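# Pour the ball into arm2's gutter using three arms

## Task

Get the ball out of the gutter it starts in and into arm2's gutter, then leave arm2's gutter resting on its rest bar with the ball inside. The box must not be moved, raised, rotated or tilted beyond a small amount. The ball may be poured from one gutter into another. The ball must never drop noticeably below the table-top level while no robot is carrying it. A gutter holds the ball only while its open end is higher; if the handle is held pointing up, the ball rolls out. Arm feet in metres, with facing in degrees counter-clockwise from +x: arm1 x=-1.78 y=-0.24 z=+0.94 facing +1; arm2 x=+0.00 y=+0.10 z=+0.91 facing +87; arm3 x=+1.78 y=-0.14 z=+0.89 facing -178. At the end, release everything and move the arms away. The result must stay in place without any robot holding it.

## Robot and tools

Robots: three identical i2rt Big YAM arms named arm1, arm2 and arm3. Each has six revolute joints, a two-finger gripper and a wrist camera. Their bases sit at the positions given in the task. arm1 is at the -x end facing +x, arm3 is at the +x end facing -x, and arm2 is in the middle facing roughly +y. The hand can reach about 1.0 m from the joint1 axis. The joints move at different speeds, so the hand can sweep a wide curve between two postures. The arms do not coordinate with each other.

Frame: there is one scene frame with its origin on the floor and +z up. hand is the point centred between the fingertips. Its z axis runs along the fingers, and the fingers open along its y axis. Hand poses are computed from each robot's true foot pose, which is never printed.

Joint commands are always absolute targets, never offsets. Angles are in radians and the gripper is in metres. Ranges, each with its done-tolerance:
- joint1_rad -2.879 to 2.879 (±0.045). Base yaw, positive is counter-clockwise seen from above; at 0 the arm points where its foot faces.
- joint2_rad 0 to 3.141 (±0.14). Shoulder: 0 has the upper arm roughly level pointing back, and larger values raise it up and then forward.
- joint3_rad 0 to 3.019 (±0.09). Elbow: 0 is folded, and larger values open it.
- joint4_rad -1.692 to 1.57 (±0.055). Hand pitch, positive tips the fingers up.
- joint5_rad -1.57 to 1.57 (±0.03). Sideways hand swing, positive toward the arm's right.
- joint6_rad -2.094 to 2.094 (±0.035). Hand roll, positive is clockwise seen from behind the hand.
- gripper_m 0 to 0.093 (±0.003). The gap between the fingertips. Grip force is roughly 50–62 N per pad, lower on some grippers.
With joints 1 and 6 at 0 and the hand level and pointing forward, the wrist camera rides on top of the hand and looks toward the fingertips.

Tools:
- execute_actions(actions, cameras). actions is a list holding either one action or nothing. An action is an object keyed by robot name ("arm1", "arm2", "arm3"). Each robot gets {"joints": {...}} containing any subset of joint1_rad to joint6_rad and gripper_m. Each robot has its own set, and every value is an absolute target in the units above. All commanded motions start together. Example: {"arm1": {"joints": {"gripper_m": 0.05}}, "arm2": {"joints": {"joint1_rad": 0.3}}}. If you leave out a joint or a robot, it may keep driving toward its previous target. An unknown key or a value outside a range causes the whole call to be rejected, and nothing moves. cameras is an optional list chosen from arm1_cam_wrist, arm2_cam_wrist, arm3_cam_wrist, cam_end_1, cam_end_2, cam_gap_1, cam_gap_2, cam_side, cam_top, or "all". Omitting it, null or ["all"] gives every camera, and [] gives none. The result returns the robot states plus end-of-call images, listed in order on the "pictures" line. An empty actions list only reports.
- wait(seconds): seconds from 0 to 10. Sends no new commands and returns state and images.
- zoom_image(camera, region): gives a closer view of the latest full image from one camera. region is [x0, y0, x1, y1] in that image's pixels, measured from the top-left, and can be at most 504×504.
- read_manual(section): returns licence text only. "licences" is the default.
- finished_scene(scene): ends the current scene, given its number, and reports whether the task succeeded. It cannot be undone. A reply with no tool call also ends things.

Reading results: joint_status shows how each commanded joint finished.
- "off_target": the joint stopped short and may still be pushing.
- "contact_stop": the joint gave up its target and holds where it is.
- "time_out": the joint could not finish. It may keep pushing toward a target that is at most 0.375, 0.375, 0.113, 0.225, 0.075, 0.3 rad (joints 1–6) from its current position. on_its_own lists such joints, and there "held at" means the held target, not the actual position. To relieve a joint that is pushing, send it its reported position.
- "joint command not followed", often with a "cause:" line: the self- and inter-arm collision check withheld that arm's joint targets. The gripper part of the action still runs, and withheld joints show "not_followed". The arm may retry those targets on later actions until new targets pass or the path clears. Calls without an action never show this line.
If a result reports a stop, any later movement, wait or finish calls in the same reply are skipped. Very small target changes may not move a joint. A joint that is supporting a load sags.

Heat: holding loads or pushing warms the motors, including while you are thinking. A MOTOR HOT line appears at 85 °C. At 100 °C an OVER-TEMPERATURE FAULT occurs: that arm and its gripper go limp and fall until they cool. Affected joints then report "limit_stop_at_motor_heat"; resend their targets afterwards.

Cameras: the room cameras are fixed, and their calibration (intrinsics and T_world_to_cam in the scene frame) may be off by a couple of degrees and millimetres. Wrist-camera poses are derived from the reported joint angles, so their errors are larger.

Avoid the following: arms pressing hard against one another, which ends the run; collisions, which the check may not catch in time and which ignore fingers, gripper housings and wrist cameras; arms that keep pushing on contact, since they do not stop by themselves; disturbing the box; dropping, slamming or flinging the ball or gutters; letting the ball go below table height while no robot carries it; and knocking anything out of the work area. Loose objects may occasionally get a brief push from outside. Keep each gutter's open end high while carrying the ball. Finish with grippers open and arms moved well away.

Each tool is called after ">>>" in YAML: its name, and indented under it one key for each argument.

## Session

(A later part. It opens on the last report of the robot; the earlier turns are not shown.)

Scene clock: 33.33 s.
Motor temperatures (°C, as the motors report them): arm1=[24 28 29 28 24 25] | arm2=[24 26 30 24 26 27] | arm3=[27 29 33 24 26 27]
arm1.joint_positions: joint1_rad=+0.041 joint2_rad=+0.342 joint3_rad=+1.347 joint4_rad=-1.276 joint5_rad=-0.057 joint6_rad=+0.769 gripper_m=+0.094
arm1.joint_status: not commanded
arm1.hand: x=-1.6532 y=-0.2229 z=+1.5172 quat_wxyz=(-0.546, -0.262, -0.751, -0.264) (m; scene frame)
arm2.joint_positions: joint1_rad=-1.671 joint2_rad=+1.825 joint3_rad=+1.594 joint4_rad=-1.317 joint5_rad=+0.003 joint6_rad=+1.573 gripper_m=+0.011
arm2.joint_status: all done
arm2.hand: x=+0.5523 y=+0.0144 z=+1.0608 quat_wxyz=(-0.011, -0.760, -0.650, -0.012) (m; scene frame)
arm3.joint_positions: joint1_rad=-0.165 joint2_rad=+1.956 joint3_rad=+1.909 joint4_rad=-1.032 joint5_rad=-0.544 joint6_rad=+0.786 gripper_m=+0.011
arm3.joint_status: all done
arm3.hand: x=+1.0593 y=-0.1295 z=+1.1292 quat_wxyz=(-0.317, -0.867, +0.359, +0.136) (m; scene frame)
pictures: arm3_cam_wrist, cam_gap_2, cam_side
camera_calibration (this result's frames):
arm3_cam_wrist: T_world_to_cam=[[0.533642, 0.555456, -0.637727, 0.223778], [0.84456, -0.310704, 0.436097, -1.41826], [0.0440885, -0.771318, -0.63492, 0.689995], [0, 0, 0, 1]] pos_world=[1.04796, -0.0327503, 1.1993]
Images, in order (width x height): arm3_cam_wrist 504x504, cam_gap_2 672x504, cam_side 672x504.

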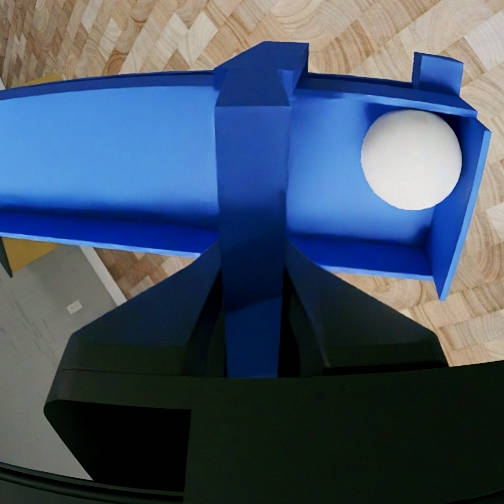

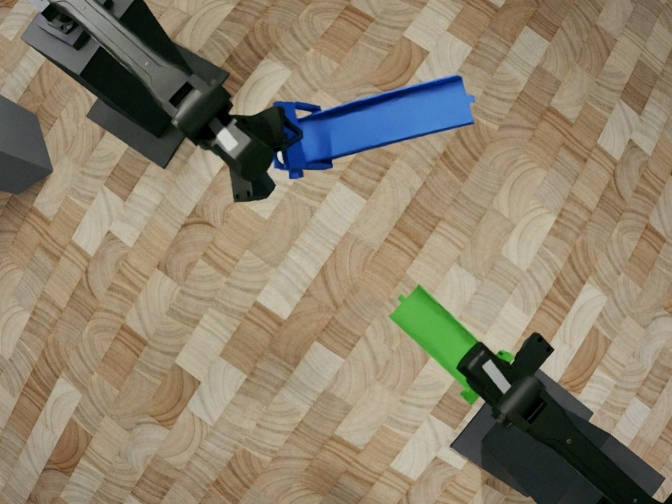

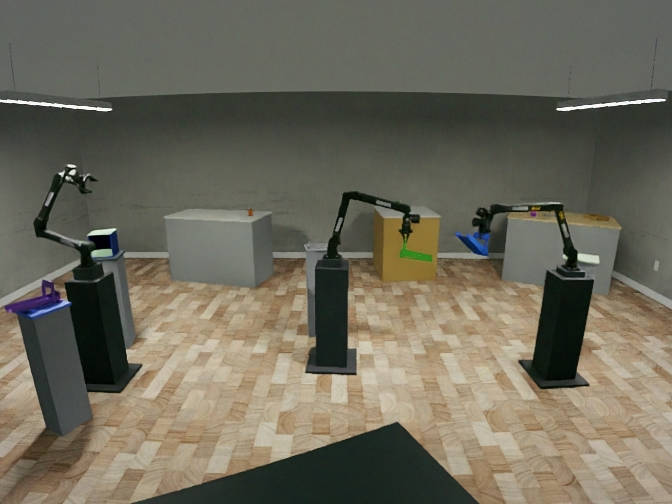

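>>> execute_actions:
  actions:
    - {"arm3":{"joints":{"joint2_rad":1.89,"joint3_rad":1.99,"joint4_rad":-1.15,"joint5_rad":0.0,"joint6_rad":1.585}},"arm2":{"joints":{"joint1_rad":-1.638,"joint2_rad":2.19,"joint3_rad":1.90}}}
  cameras: ["arm3_cam_wrist","cam_gap_2","cam_side"]

>>> execute_actions:
  actions:
    - {"arm3":{"joints":{"joint4_rad":-1.28}},"arm2":{"joints":{"joint4_rad":-0.805}}}
  cameras: ["arm3_cam_wrist","cam_gap_2","cam_side"]

Scene clock: 36.83 s.
Motor temperatures (°C, as the motors report them): arm1=[24 28 29 28 24 25] | arm2=[24 27 31 24 26 27] | arm3=[27 29 34 24 26 27]
arm1.joint_positions: joint1_rad=+0.041 joint2_rad=+0.342 joint3_rad=+1.347 joint4_rad=-1.276 joint5_rad=-0.057 joint6_rad=+0.769 gripper_m=+0.094
arm1.joint_status: not commanded
arm1.hand: x=-1.6532 y=-0.2229 z=+1.5172 quat_wxyz=(-0.546, -0.262, -0.751, -0.264) (m; scene frame)
arm2.joint_positions: joint1_rad=-1.649 joint2_rad=+2.221 joint3_rad=+1.850 joint4_rad=-1.325 joint5_rad=+0.003 joint6_rad=+1.574 gripper_m=+0.011
arm2.joint_status: all done
arm2.hand: x=+0.6249 y=+0.0180 z=+0.9234 quat_wxyz=(+0.044, -0.751, -0.657, +0.037) (m; scene frame)
arm3.joint_positions: joint1_rad=-0.164 joint2_rad=+1.899 joint3_rad=+1.938 joint4_rad=-1.151 joint5_rad=-0.002 joint6_rad=+1.567 gripper_m=+0.011
arm3.joint_status: all done
arm3.hand: x=+1.0851 y=-0.0444 z=+1.1489 quat_wxyz=(-0.144, -0.643, +0.732, +0.170) (m; scene frame)
pictures: arm3_cam_wrist, cam_gap_2, cam_side
camera_calibration (this result's frames):
arm3_cam_wrist: T_world_to_cam=[[0.899797, -0.103346, -0.423894, -0.496978], [0.146825, -0.84316, 0.517227, -0.781928], [-0.410863, -0.527637, -0.743499, 1.3963], [0, 0, 0, 1]] pos_world=[1.13567, 0.026087, 1.23191]
Images, in order (width x height): arm3_cam_wrist 504x504, cam_gap_2 672x504, cam_side 672x504.

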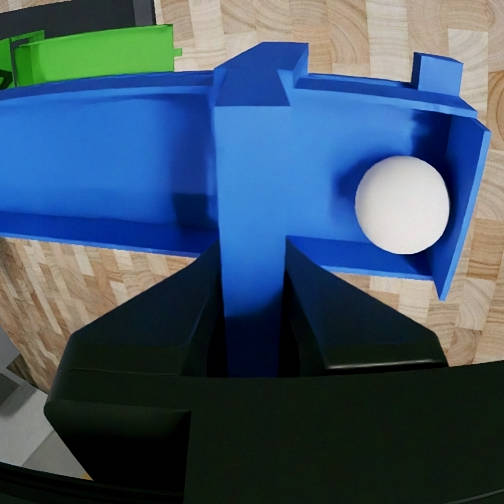

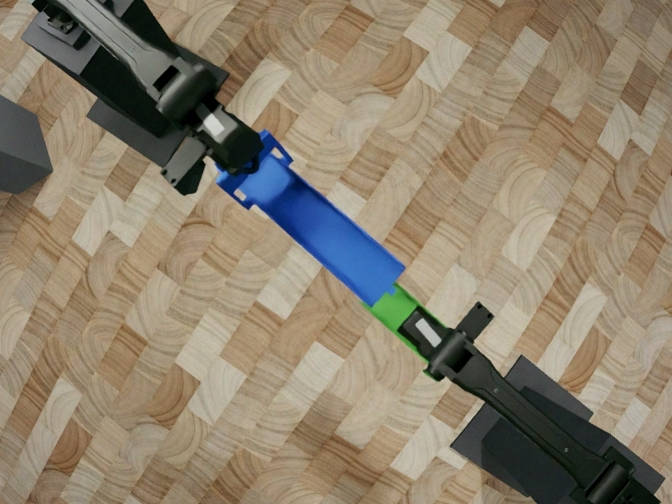

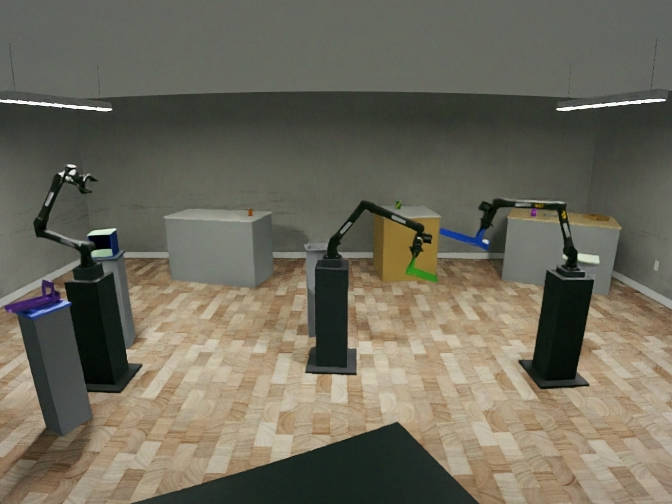

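Scene clock: 38.03 s.
Motor temperatures (°C, as the motors report them): arm1=[24 28 29 28 24 25] | arm2=[24 27 31 24 26 27] | arm3=[27 29 34 24 26 27]
arm1.joint_positions: joint1_rad=+0.041 joint2_rad=+0.342 joint3_rad=+1.347 joint4_rad=-1.276 joint5_rad=-0.057 joint6_rad=+0.769 gripper_m=+0.094
arm1.joint_status: not commanded
arm1.hand: x=-1.6532 y=-0.2229 z=+1.5172 quat_wxyz=(-0.546, -0.262, -0.751, -0.264) (m; scene frame)
arm2.joint_positions: joint1_rad=-1.649 joint2_rad=+2.221 joint3_rad=+1.850 joint4_rad=-0.830 joint5_rad=+0.003 joint6_rad=+1.574 gripper_m=+0.011
arm2.joint_status: all done
arm2.hand: x=+0.7433 y=+0.0023 z=+0.9391 quat_wxyz=(-0.141, -0.740, -0.646, -0.126) (m; scene frame)
arm3.joint_positions: joint1_rad=-0.164 joint2_rad=+1.899 joint3_rad=+1.938 joint4_rad=-1.278 joint5_rad=-0.002 joint6_rad=+1.567 gripper_m=+0.011
arm3.joint_status: all done
arm3.hand: x=+1.1139 y=-0.0482 z=+1.1371 quat_wxyz=(-0.103, -0.651, +0.742, +0.123) (m; scene frame)
pictures: arm3_cam_wrist, cam_gap_2, cam_side
camera_calibration (this result's frames):
arm3_cam_wrist: T_world_to_cam=[[0.945737, -0.110954, -0.305404, -0.714511], [0.0785002, -0.834036, 0.546097, -0.739576], [-0.315309, -0.540438, -0.780068, 1.33185], [0, 0, 0, 1]] pos_world=[1.15374, 0.0236708, 1.2246]
Images, in order (width x height): arm3_cam_wrist 504x504, cam_gap_2 672x504, cam_side 672x504.

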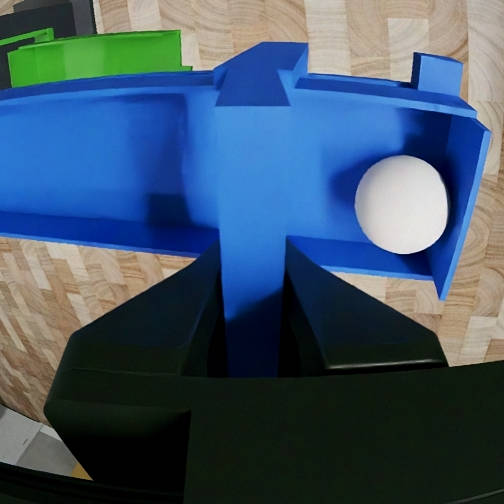

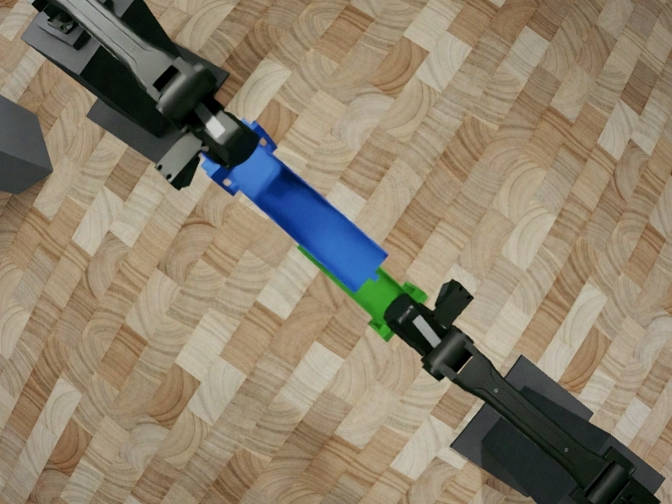

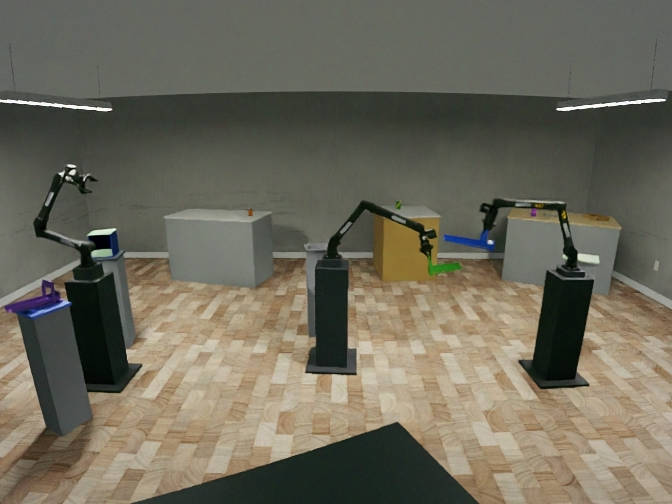

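>>> zoom_image:
  camera: "cam_side"
  region: [400, 190, 520, 290]

>>> zoom_image:
  camera: "cam_gap_2"
  region: [200, 110, 450, 360]

Region (400, 190, 520, 290) of cam_side's 672x504 image, scaled by 4.200, with more detail than that image has.

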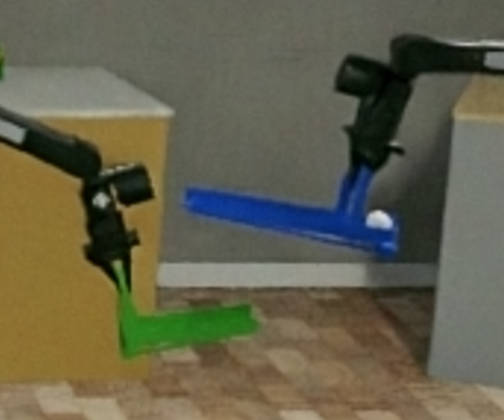

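Region (200, 110, 450, 360) of cam_gap_2's 672x504 image, scaled by 2.016, with more detail than that image has.

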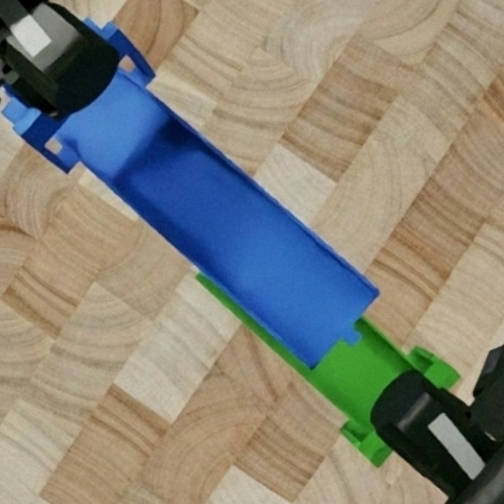

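>>> execute_actions:
  actions:
    - {"arm3":{"joints":{"joint1_rad":-0.182,"joint4_rad":-1.335}},"arm2":{"joints":{"joint3_rad":1.95,"joint4_rad":-0.705}}}
  cameras: ["arm3_cam_wrist","cam_gap_2","cam_side"]

>>> zoom_image:
  camera: "cam_side"
  region: [400, 190, 520, 290]

>>> zoom_image:
  camera: "cam_gap_2"
  region: [200, 110, 450, 360]

Scene clock: 40.67 s.
Motor temperatures (°C, as the motors report them): arm1=[24 28 29 28 24 25] | arm2=[24 27 32 24 26 27] | arm3=[27 30 34 24 26 27]
arm1.joint_positions: joint1_rad=+0.041 joint2_rad=+0.342 joint3_rad=+1.347 joint4_rad=-1.276 joint5_rad=-0.057 joint6_rad=+0.769 gripper_m=+0.094
arm1.joint_status: not commanded
arm1.hand: x=-1.6532 y=-0.2229 z=+1.5172 quat_wxyz=(-0.546, -0.262, -0.751, -0.264) (m; scene frame)
arm2.joint_positions: joint1_rad=-1.649 joint2_rad=+2.220 joint3_rad=+1.886 joint4_rad=-0.729 joint5_rad=+0.003 joint6_rad=+1.574 gripper_m=+0.011
arm2.joint_status: all done
arm2.hand: x=+0.7779 y=-0.0024 z=+0.9671 quat_wxyz=(-0.191, -0.729, -0.636, -0.170) (m; scene frame)
arm3.joint_positions: joint1_rad=-0.178 joint2_rad=+1.899 joint3_rad=+1.938 joint4_rad=-1.332 joint5_rad=-0.002 joint6_rad=+1.567 gripper_m=+0.011
arm3.joint_status: all done
arm3.hand: x=+1.1278 y=-0.0408 z=+1.1333 quat_wxyz=(-0.085, -0.648, +0.750, +0.104) (m; scene frame)
pictures: arm3_cam_wrist, cam_gap_2, cam_side
camera_calibration (this result's frames):
arm3_cam_wrist: T_world_to_cam=[[0.958917, -0.1273, -0.253519, -0.802368], [0.0366136, -0.830653, 0.555586, -0.69573], [-0.281313, -0.542043, -0.791866, 1.31229], [0, 0, 0, 1]] pos_world=[1.16404, 0.0312659, 1.22228]
Images, in order (width x height): arm3_cam_wrist 504x504, cam_gap_2 672x504, cam_side 672x504.

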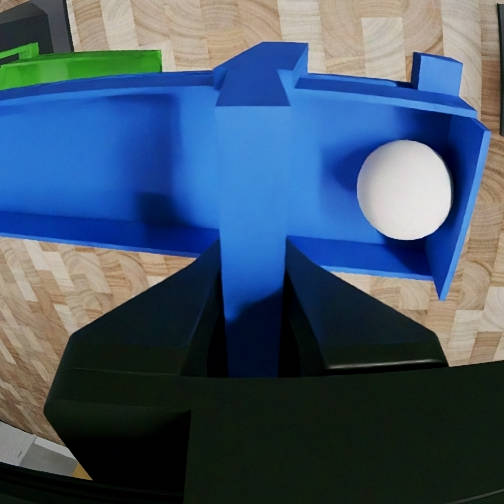

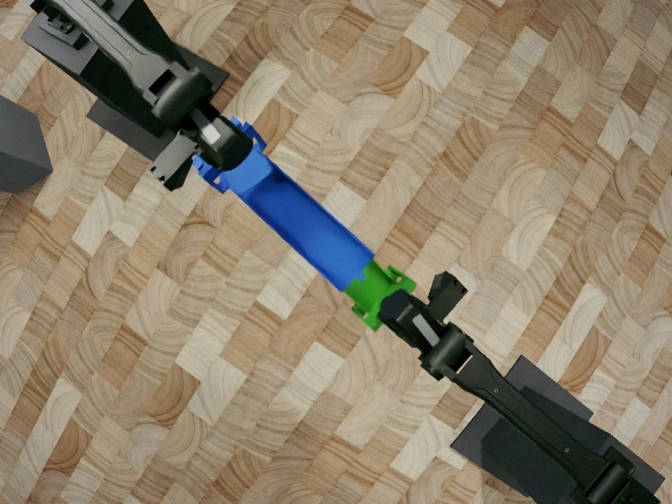

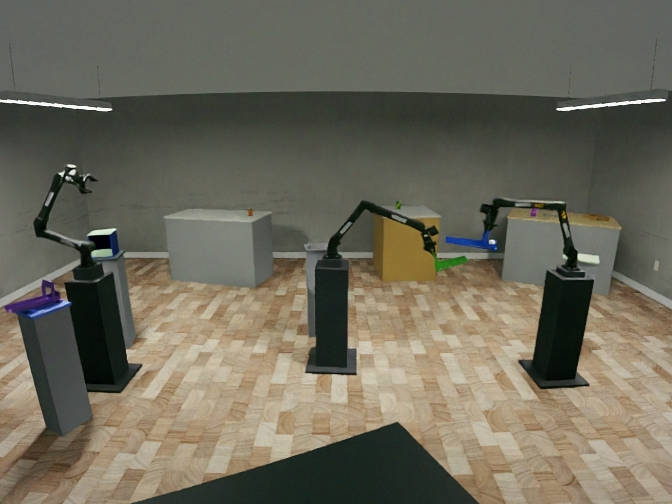

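Region (400, 190, 520, 290) of cam_side's 672x504 image, scaled by 4.200, with more detail than that image has.

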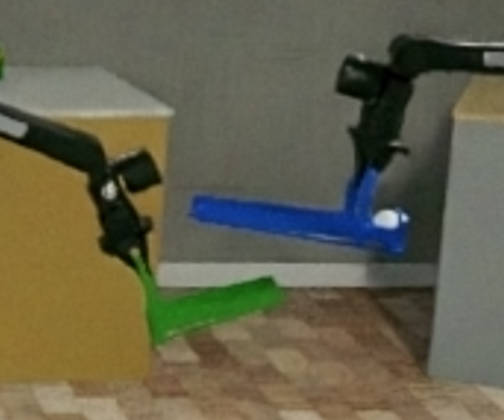

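Region (200, 110, 450, 360) of cam_gap_2's 672x504 image, scaled by 2.016, with more detail than that image has.

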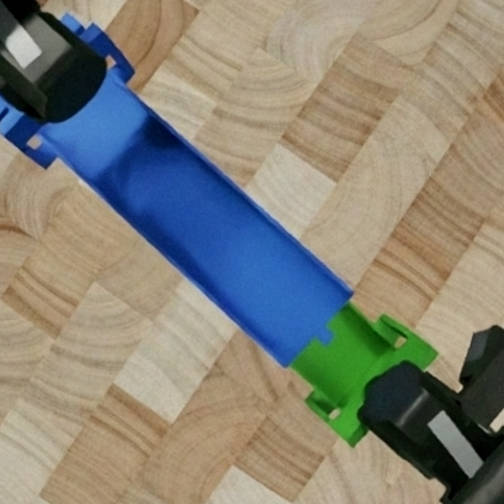

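>>> execute_actions:
  actions:
    - {"arm2":{"joints":{"joint2_rad":2.10,"joint3_rad":1.775}}}
  cameras: ["cam_gap_2","cam_side"]

>>> zoom_image:
  camera: "cam_side"
  region: [400, 190, 520, 290]

Scene clock: 42.57 s.
Motor temperatures (°C, as the motors report them): arm1=[24 28 29 28 24 25] | arm2=[24 28 32 24 26 27] | arm3=[27 30 35 24 26 27]
arm1.joint_positions: joint1_rad=+0.041 joint2_rad=+0.342 joint3_rad=+1.347 joint4_rad=-1.276 joint5_rad=-0.057 joint6_rad=+0.769 gripper_m=+0.094
arm1.joint_status: not commanded
arm1.hand: x=-1.6532 y=-0.2229 z=+1.5172 quat_wxyz=(-0.546, -0.262, -0.751, -0.264) (m; scene frame)
arm2.joint_positions: joint1_rad=-1.649 joint2_rad=+2.116 joint3_rad=+1.772 joint4_rad=-0.727 joint5_rad=+0.003 joint6_rad=+1.574 gripper_m=+0.011
arm2.joint_status: all done
arm2.hand: x=+0.7465 y=+0.0016 z=+0.9902 quat_wxyz=(-0.188, -0.729, -0.636, -0.167) (m; scene frame)
arm3.joint_positions: joint1_rad=-0.178 joint2_rad=+1.899 joint3_rad=+1.938 joint4_rad=-1.332 joint5_rad=-0.002 joint6_rad=+1.567 gripper_m=+0.011
arm3.joint_status: not commanded
arm3.hand: x=+1.1278 y=-0.0408 z=+1.1333 quat_wxyz=(-0.085, -0.648, +0.750, +0.104) (m; scene frame)
pictures: cam_gap_2, cam_side
Images, in order (width x height): cam_gap_2 672x504, cam_side 672x504.

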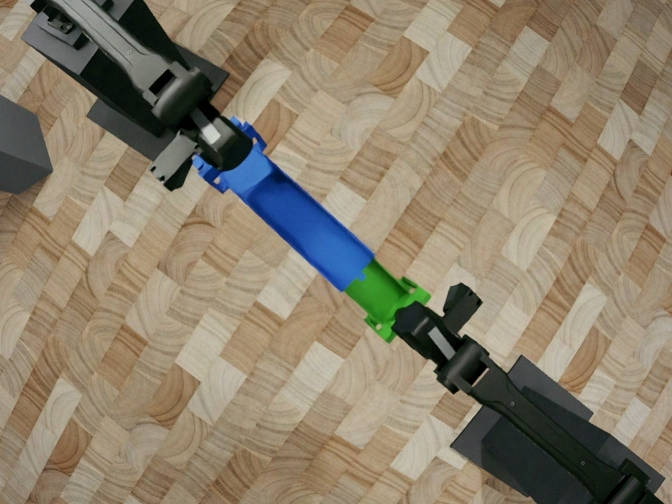

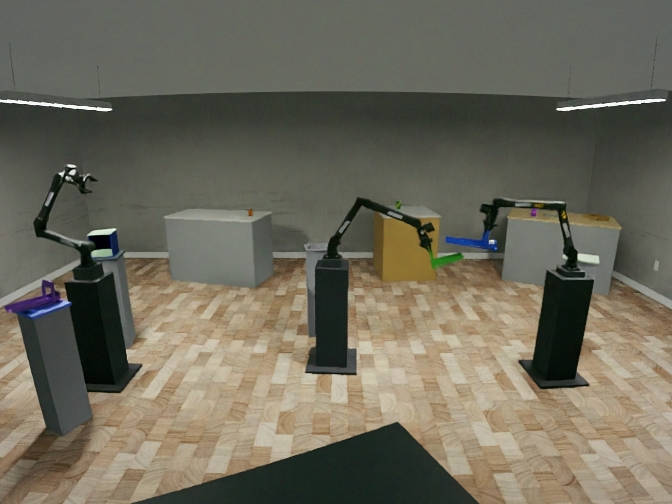

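Region (400, 190, 520, 290) of cam_side's 672x504 image, scaled by 4.200, with more detail than that image has.

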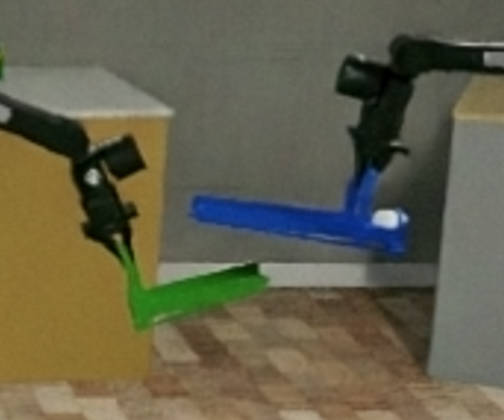

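>>> execute_actions:
  actions:
    - {"arm2":{"joints":{"joint4_rad":-0.67}},"arm3":{"joints":{"joint4_rad":-1.52}}}
  cameras: ["arm2_cam_wrist","arm3_cam_wrist","cam_gap_2","cam_side"]

>>> zoom_image:
  camera: "cam_side"
  region: [400, 190, 520, 290]

Scene clock: 44.03 s.
Motor temperatures (°C, as the motors report them): arm1=[24 28 29 28 24 25] | arm2=[24 28 32 24 26 27] | arm3=[27 30 35 24 26 27]
arm1.joint_positions: joint1_rad=+0.041 joint2_rad=+0.342 joint3_rad=+1.347 joint4_rad=-1.276 joint5_rad=-0.057 joint6_rad=+0.769 gripper_m=+0.094
arm1.joint_status: not commanded
arm1.hand: x=-1.6532 y=-0.2229 z=+1.5172 quat_wxyz=(-0.546, -0.262, -0.751, -0.264) (m; scene frame)
arm2.joint_positions: joint1_rad=-1.649 joint2_rad=+2.116 joint3_rad=+1.772 joint4_rad=-0.699 joint5_rad=+0.003 joint6_rad=+1.574 gripper_m=+0.011
arm2.joint_status: all done
arm2.hand: x=+0.7525 y=+0.0008 z=+0.9937 quat_wxyz=(-0.198, -0.727, -0.634, -0.176) (m; scene frame)
arm3.joint_positions: joint1_rad=-0.178 joint2_rad=+1.899 joint3_rad=+1.938 joint4_rad=-1.514 joint5_rad=-0.002 joint6_rad=+1.568 gripper_m=+0.011
arm3.joint_status: all done
arm3.hand: x=+1.1713 y=-0.0472 z=+1.1254 quat_wxyz=(-0.026, -0.653, +0.756, +0.035) (m; scene frame)
pictures: arm2_cam_wrist, arm3_cam_wrist, cam_gap_2, cam_side
camera_calibration (this result's frames):
arm2_cam_wrist: T_world_to_cam=[[-0.852089, 0.1145, -0.510719, 1.14583], [-0.188792, 0.842852, 0.503943, -0.355362], [0.488162, 0.525824, -0.696568, 0.450558], [0, 0, 0, 1]] pos_world=[0.689318, -0.0685948, 1.07813]
arm3_cam_wrist: T_world_to_cam=[[0.98825, -0.133567, -0.0743137, -1.08324], [-0.0669575, -0.815365, 0.575063, -0.598188], [-0.137402, -0.56333, -0.814727, 1.17095], [0, 0, 0, 1]] pos_world=[1.19135, 0.0272032, 1.2175]
Images, in order (width x height): arm2_cam_wrist 504x504, arm3_cam_wrist 504x504, cam_gap_2 672x504, cam_side 672x504.

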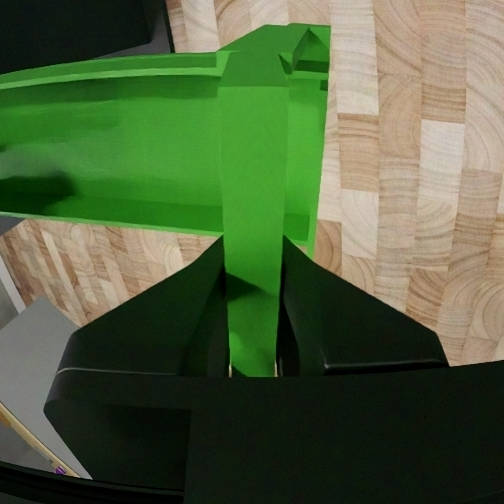

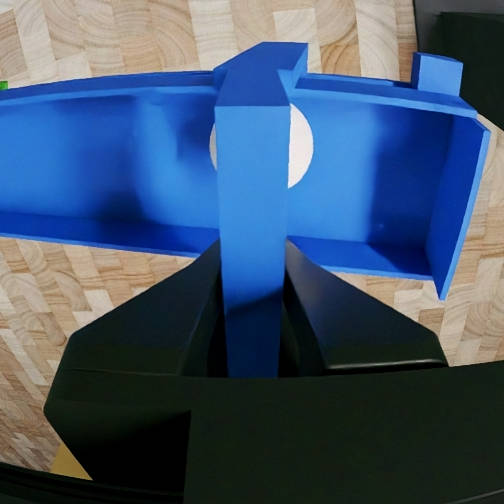

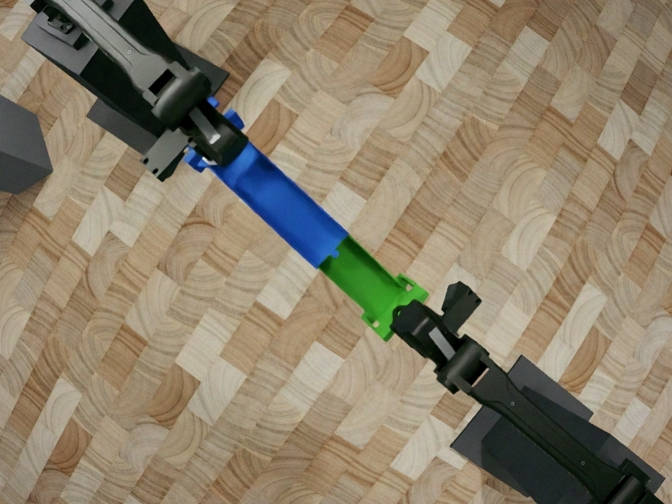

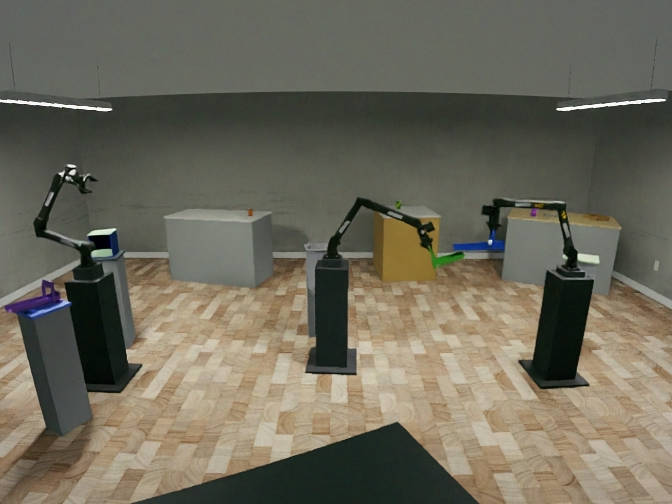

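Region (400, 190, 520, 290) of cam_side's 672x504 image, scaled by 4.200, with more detail than that image has.

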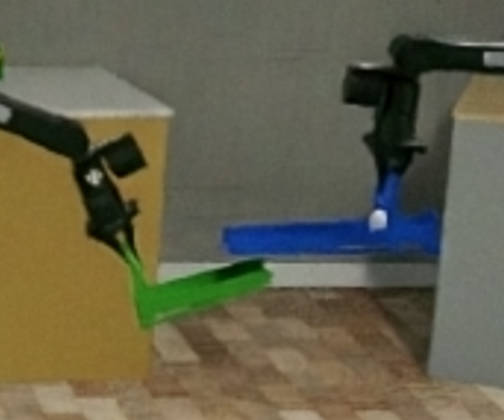

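>>> wait:
  seconds: 2

Scene clock: 46.10 s.
Motor temperatures (°C, as the motors report them): arm1=[24 28 29 28 24 25] | arm2=[24 28 32 24 26 27] | arm3=[27 30 35 24 26 27]
arm1.joint_positions: joint1_rad=+0.041 joint2_rad=+0.342 joint3_rad=+1.347 joint4_rad=-1.276 joint5_rad=-0.057 joint6_rad=+0.769 gripper_m=+0.094
arm1.joint_status: not commanded
arm1.hand: x=-1.6532 y=-0.2229 z=+1.5172 quat_wxyz=(-0.546, -0.262, -0.751, -0.264) (m; scene frame)
arm2.joint_positions: joint1_rad=-1.648 joint2_rad=+2.116 joint3_rad=+1.768 joint4_rad=-0.697 joint5_rad=+0.001 joint6_rad=+1.576 gripper_m=+0.011
arm2.joint_status: all done
arm2.hand: x=+0.7514 y=+0.0019 z=+0.9917 quat_wxyz=(-0.196, -0.727, -0.634, -0.176) (m; scene frame)
arm3.joint_positions: joint1_rad=-0.178 joint2_rad=+1.899 joint3_rad=+1.938 joint4_rad=-1.517 joint5_rad=-0.002 joint6_rad=+1.568 gripper_m=+0.011
arm3.joint_status: all done
arm3.hand: x=+1.1719 y=-0.0473 z=+1.1255 quat_wxyz=(-0.025, -0.653, +0.756, +0.034) (m; scene frame)
wait: 2.00 s; at rest by 0.20 s
pictures: arm1_cam_wrist, arm2_cam_wrist, arm3_cam_wrist, cam_end_1, cam_end_2, cam_gap_1, cam_gap_2, cam_side, cam_top
camera_calibration (this result's frames):
arm2_cam_wrist: T_world_to_cam=[[-0.853662, 0.115944, -0.507759, 1.14189], [-0.187526, 0.841097, 0.507336, -0.359814], [0.485897, 0.528312, -0.696269, 0.45048], [0, 0, 0, 1]] pos_world=[0.68843, -0.067752, 1.07601]
arm3_cam_wrist: T_world_to_cam=[[0.988413, -0.13361, -0.0720313, -1.08656], [-0.0682738, -0.815167, 0.575189, -0.596867], [-0.135568, -0.563606, -0.814843, 1.16903], [0, 0, 0, 1]] pos_world=[1.1917, 0.0271491, 1.21762]
Images, in order (width x height): arm1_cam_wrist 504x504, arm2_cam_wrist 504x504, arm3_cam_wrist 504x504, cam_end_1 672x504, cam_end_2 672x504, cam_gap_1 672x504, cam_gap_2 672x504, cam_side 672x504, cam_top 672x504.

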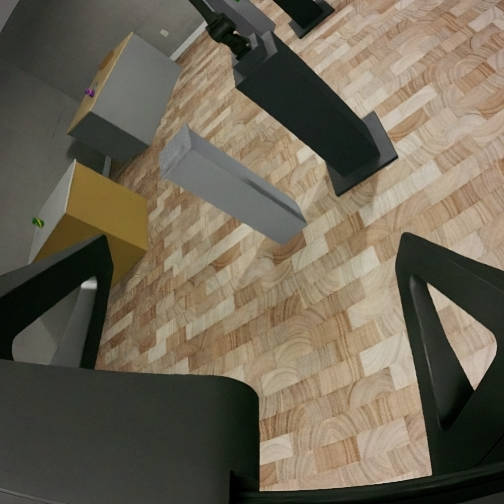

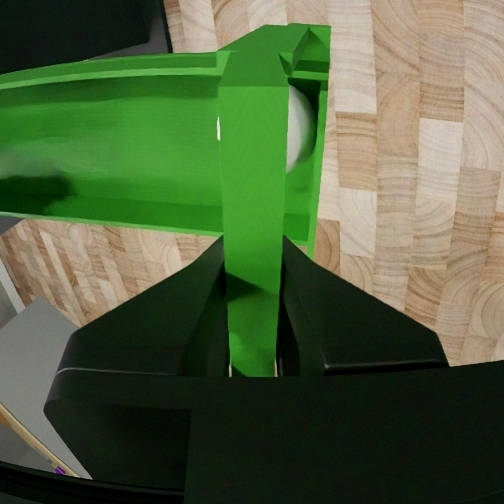

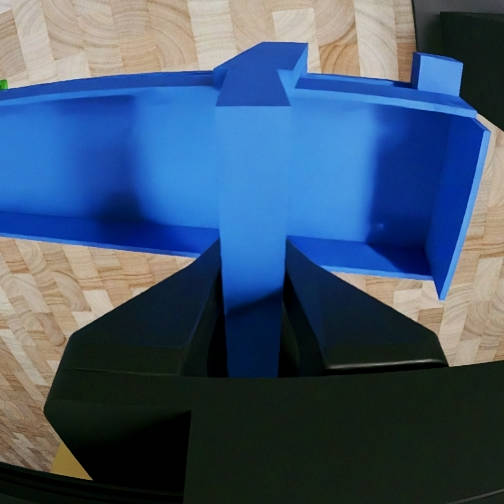

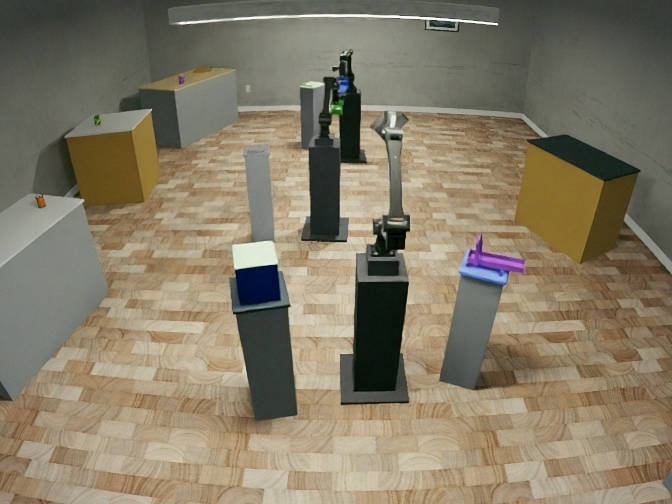

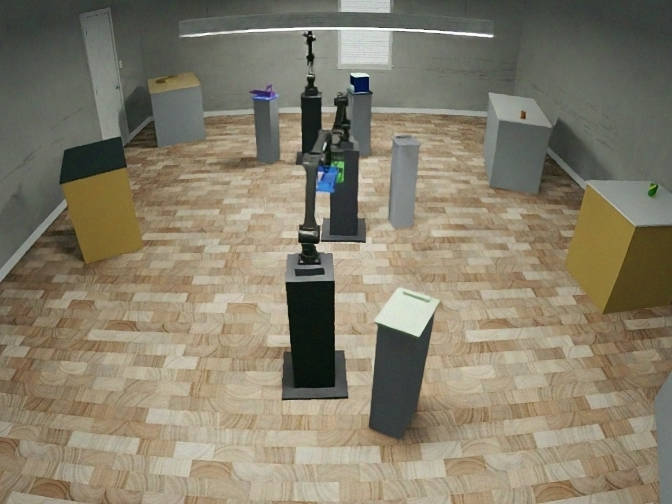

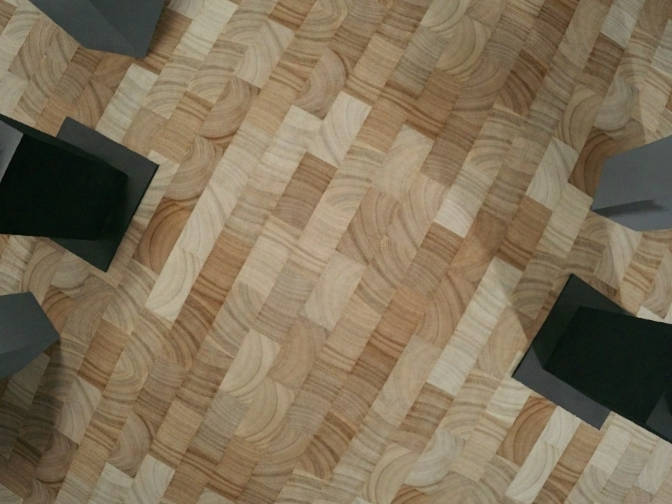

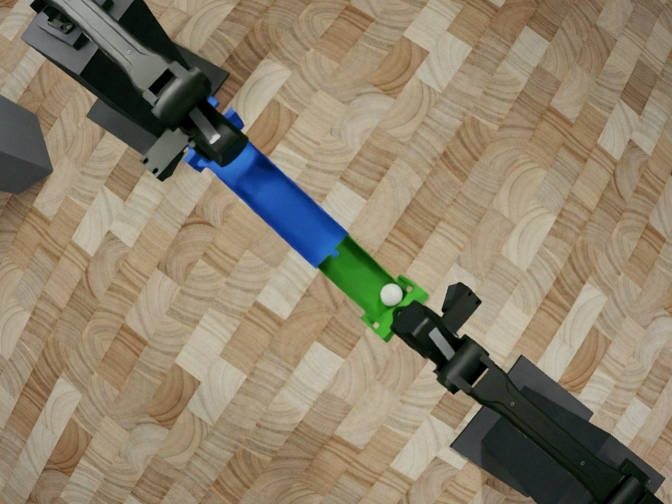

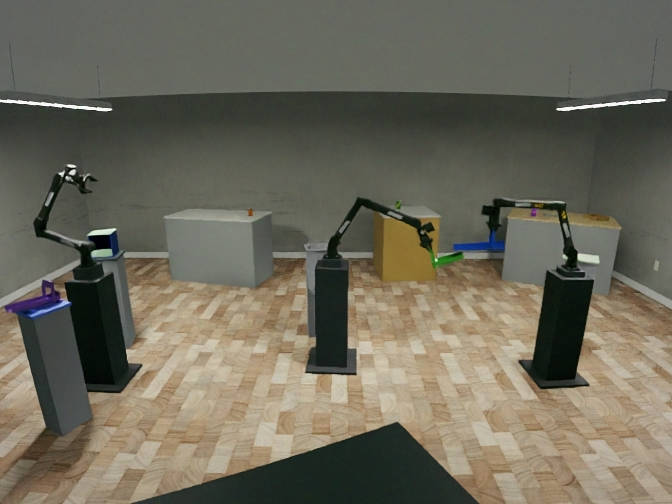

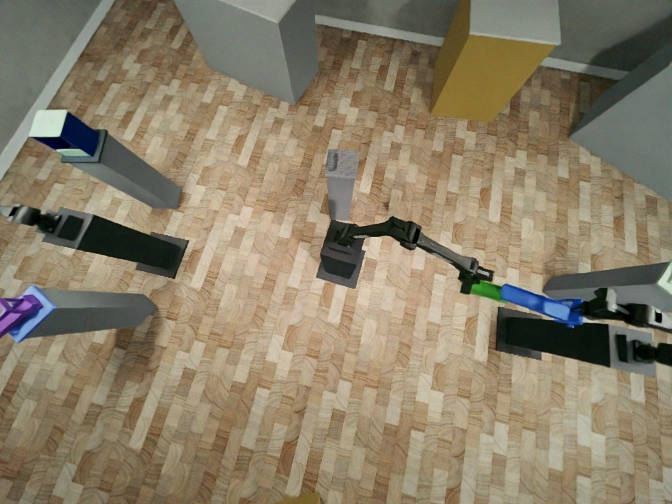

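>>> execute_actions:
  actions:
    - {"arm3":{"joints":{"joint1_rad":-0.8,"joint2_rad":1.75}}}
  cameras: ["cam_gap_2"]

>>> execute_actions:
  actions:
    - {"arm3":{"joints":{"joint1_rad":-2.388,"joint2_rad":1.9,"joint3_rad":1.80,"joint4_rad":-1.44,"joint5_rad":-0.245,"joint6_rad":-0.268}},"arm2":{"joints":{"joint2_rad":1.80,"joint3_rad":1.62,"joint4_rad":-0.85,"joint5_rad":-0.55,"joint6_rad":0.8}}}
  cameras: ["arm2_cam_wrist","cam_end_2","cam_side"]

Scene clock: 48.40 s.
Motor temperatures (°C, as the motors report them): arm1=[24 28 30 28 24 25] | arm2=[24 28 32 24 26 27] | arm3=[27 30 35 24 26 27]
arm1.joint_positions: joint1_rad=+0.041 joint2_rad=+0.342 joint3_rad=+1.347 joint4_rad=-1.276 joint5_rad=-0.057 joint6_rad=+0.769 gripper_m=+0.094
arm1.joint_status: not commanded
arm1.hand: x=-1.6532 y=-0.2229 z=+1.5172 quat_wxyz=(-0.546, -0.262, -0.751, -0.264) (m; scene frame)
arm2.joint_positions: joint1_rad=-1.648 joint2_rad=+2.116 joint3_rad=+1.768 joint4_rad=-0.697 joint5_rad=+0.001 joint6_rad=+1.576 gripper_m=+0.011
arm2.joint_status: not commanded
arm2.hand: x=+0.7514 y=+0.0019 z=+0.9917 quat_wxyz=(-0.196, -0.727, -0.634, -0.176) (m; scene frame)
arm3.joint_positions: joint1_rad=-0.795 joint2_rad=+1.748 joint3_rad=+1.960 joint4_rad=-1.517 joint5_rad=+0.001 joint6_rad=+1.571 gripper_m=+0.011
arm3.joint_status: all done
arm3.hand: x=+1.3497 y=+0.2724 z=+1.2263 quat_wxyz=(-0.046, -0.388, +0.912, +0.123) (m; scene frame)
pictures: cam_gap_2
Images, in order (width x height): cam_gap_2 672x504.

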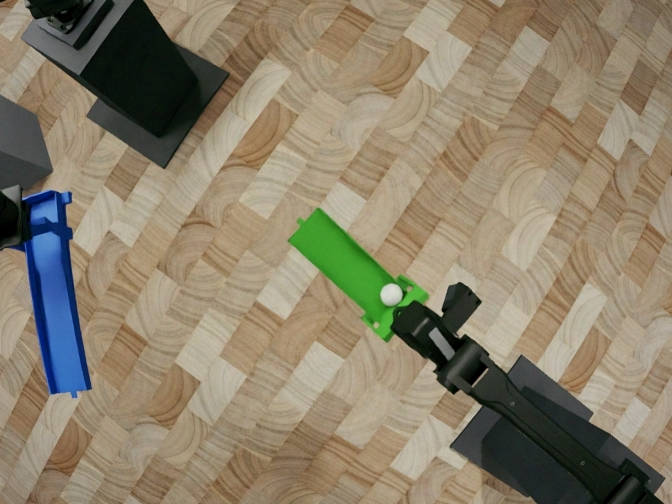

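Scene clock: 50.70 s.
Motor temperatures (°C, as the motors report them): arm1=[24 28 30 28 24 25] | arm2=[24 28 32 24 26 27] | arm3=[27 30 35 24 26 27]
arm1.joint_positions: joint1_rad=+0.041 joint2_rad=+0.342 joint3_rad=+1.347 joint4_rad=-1.276 joint5_rad=-0.057 joint6_rad=+0.769 gripper_m=+0.094
arm1.joint_status: not commanded
arm1.hand: x=-1.6532 y=-0.2229 z=+1.5172 quat_wxyz=(-0.546, -0.262, -0.751, -0.264) (m; scene frame)
arm2.joint_positions: joint1_rad=-1.648 joint2_rad=+1.801 joint3_rad=+1.594 joint4_rad=-0.848 joint5_rad=-0.541 joint6_rad=+0.813 gripper_m=+0.011
arm2.joint_status: all done
arm2.hand: x=+0.6612 y=+0.1023 z=+1.1280 quat_wxyz=(-0.148, -0.361, -0.860, -0.329) (m; scene frame)
arm3.joint_positions: joint1_rad=-2.393 joint2_rad=+1.918 joint3_rad=+1.775 joint4_rad=-1.430 joint5_rad=-0.239 joint6_rad=-0.251 gripper_m=+0.011
arm3.joint_status: all done
arm3.hand: x=+2.1725 y=+0.3052 z=+1.0683 quat_wxyz=(-0.026, -0.489, +0.864, +0.115) (m; scene frame)
pictures: arm2_cam_wrist, cam_end_2, cam_side
camera_calibration (this result's frames):
arm2_cam_wrist: T_world_to_cam=[[-0.521565, -0.525247, -0.672373, 1.15417], [-0.853187, 0.315019, 0.415735, 0.0669893], [-0.00655305, 0.790492, -0.612437, 0.740427], [0, 0, 0, 1]] pos_world=[0.663979, -0.000181081, 1.20165]
Images, in order (width x height): arm2_cam_wrist 504x504, cam_end_2 672x504, cam_side 672x504.

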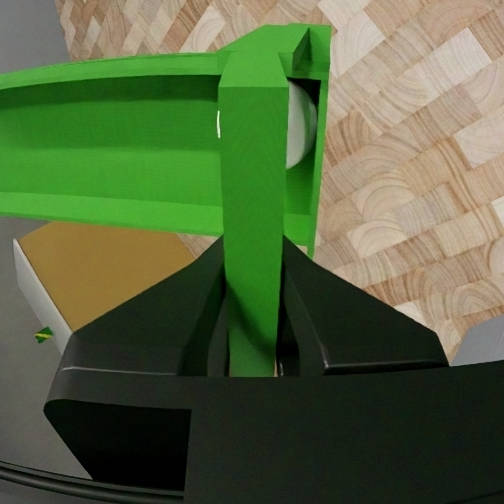

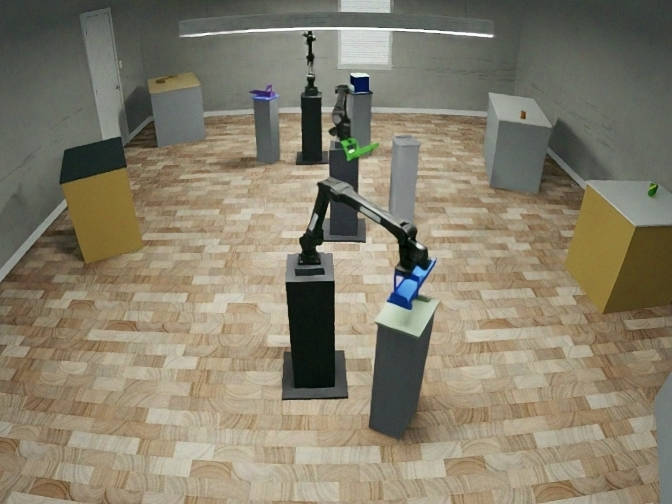

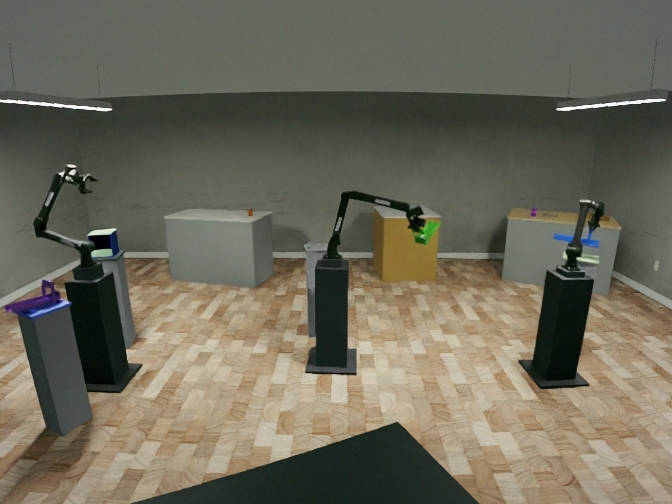

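>>> execute_actions:
  actions:
    - {"arm3":{"joints":{"joint1_rad":-2.383,"joint2_rad":1.985,"joint3_rad":1.685,"joint4_rad":-1.225}},"arm2":{"joints":{"joint1_rad":0.075,"joint6_rad":0.3}}}
  cameras: ["arm2_cam_wrist","arm3_cam_wrist","cam_end_2"]

Scene clock: 53.00 s.
Motor temperatures (°C, as the motors report them): arm1=[24 28 30 28 24 25] | arm2=[24 28 32 24 27 27] | arm3=[27 30 35 24 26 27]
arm1.joint_positions: joint1_rad=+0.041 joint2_rad=+0.342 joint3_rad=+1.347 joint4_rad=-1.276 joint5_rad=-0.057 joint6_rad=+0.769 gripper_m=+0.094
arm1.joint_status: not commanded
arm1.hand: x=-1.6532 y=-0.2229 z=+1.5172 quat_wxyz=(-0.546, -0.262, -0.751, -0.264) (m; scene frame)
arm2.joint_positions: joint1_rad=+0.085 joint2_rad=+1.817 joint3_rad=+1.594 joint4_rad=-0.848 joint5_rad=-0.546 joint6_rad=+0.308 gripper_m=+0.011
arm2.joint_status: all done
arm2.hand: x=-0.1120 y=+0.7554 z=+1.1139 quat_wxyz=(+0.071, +0.618, -0.704, -0.344) (m; scene frame)
arm3.joint_positions: joint1_rad=-2.390 joint2_rad=+2.000 joint3_rad=+1.670 joint4_rad=-1.233 joint5_rad=-0.240 joint6_rad=-0.252 gripper_m=+0.011
arm3.joint_status: all done
arm3.hand: x=+2.1803 y=+0.3155 z=+0.9824 quat_wxyz=(-0.022, -0.491, +0.863, +0.117) (m; scene frame)
pictures: arm2_cam_wrist, arm3_cam_wrist, cam_end_2
camera_calibration (this result's frames):
arm2_cam_wrist: T_world_to_cam=[[0.822, 0.00256252, -0.569481, 0.721626], [0.123831, -0.976868, 0.174344, 0.561575], [-0.555861, -0.21383, -0.803303, 1.1202], [0, 0, 0, 1]] pos_world=[-0.0400402, 0.786267, 1.21291]
arm3_cam_wrist: T_world_to_cam=[[0.850413, -0.48229, -0.210227, -1.49841], [-0.329175, -0.799464, 0.502495, 0.485366], [-0.410417, -0.358127, -0.838632, 1.95141], [0, 0, 0, 1]] pos_world=[2.23493, 0.364217, 1.07762]
Images, in order (width x height): arm2_cam_wrist 504x504, arm3_cam_wrist 504x504, cam_end_2 672x504.

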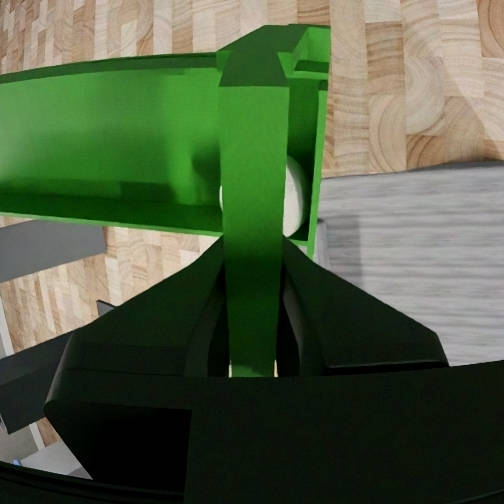

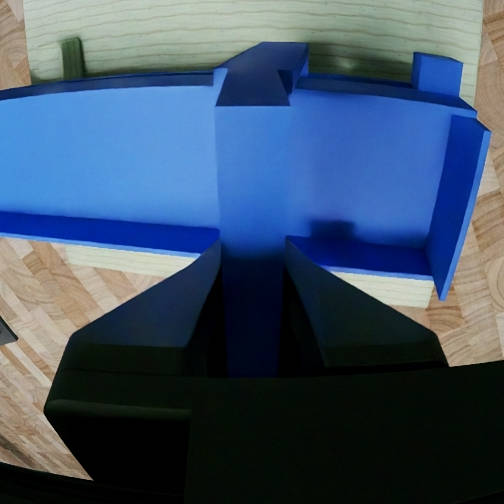

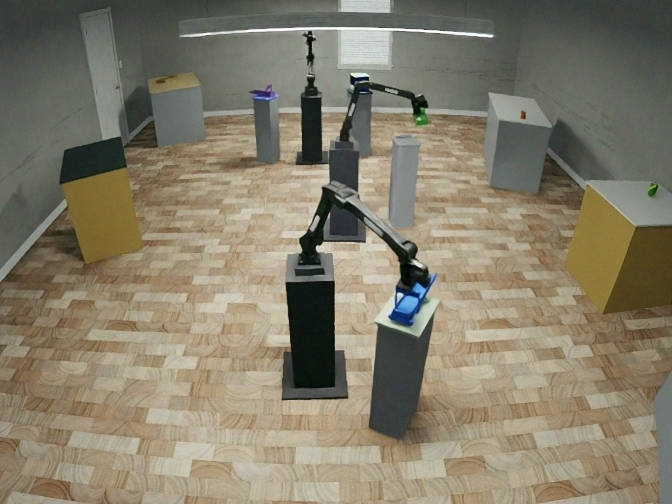

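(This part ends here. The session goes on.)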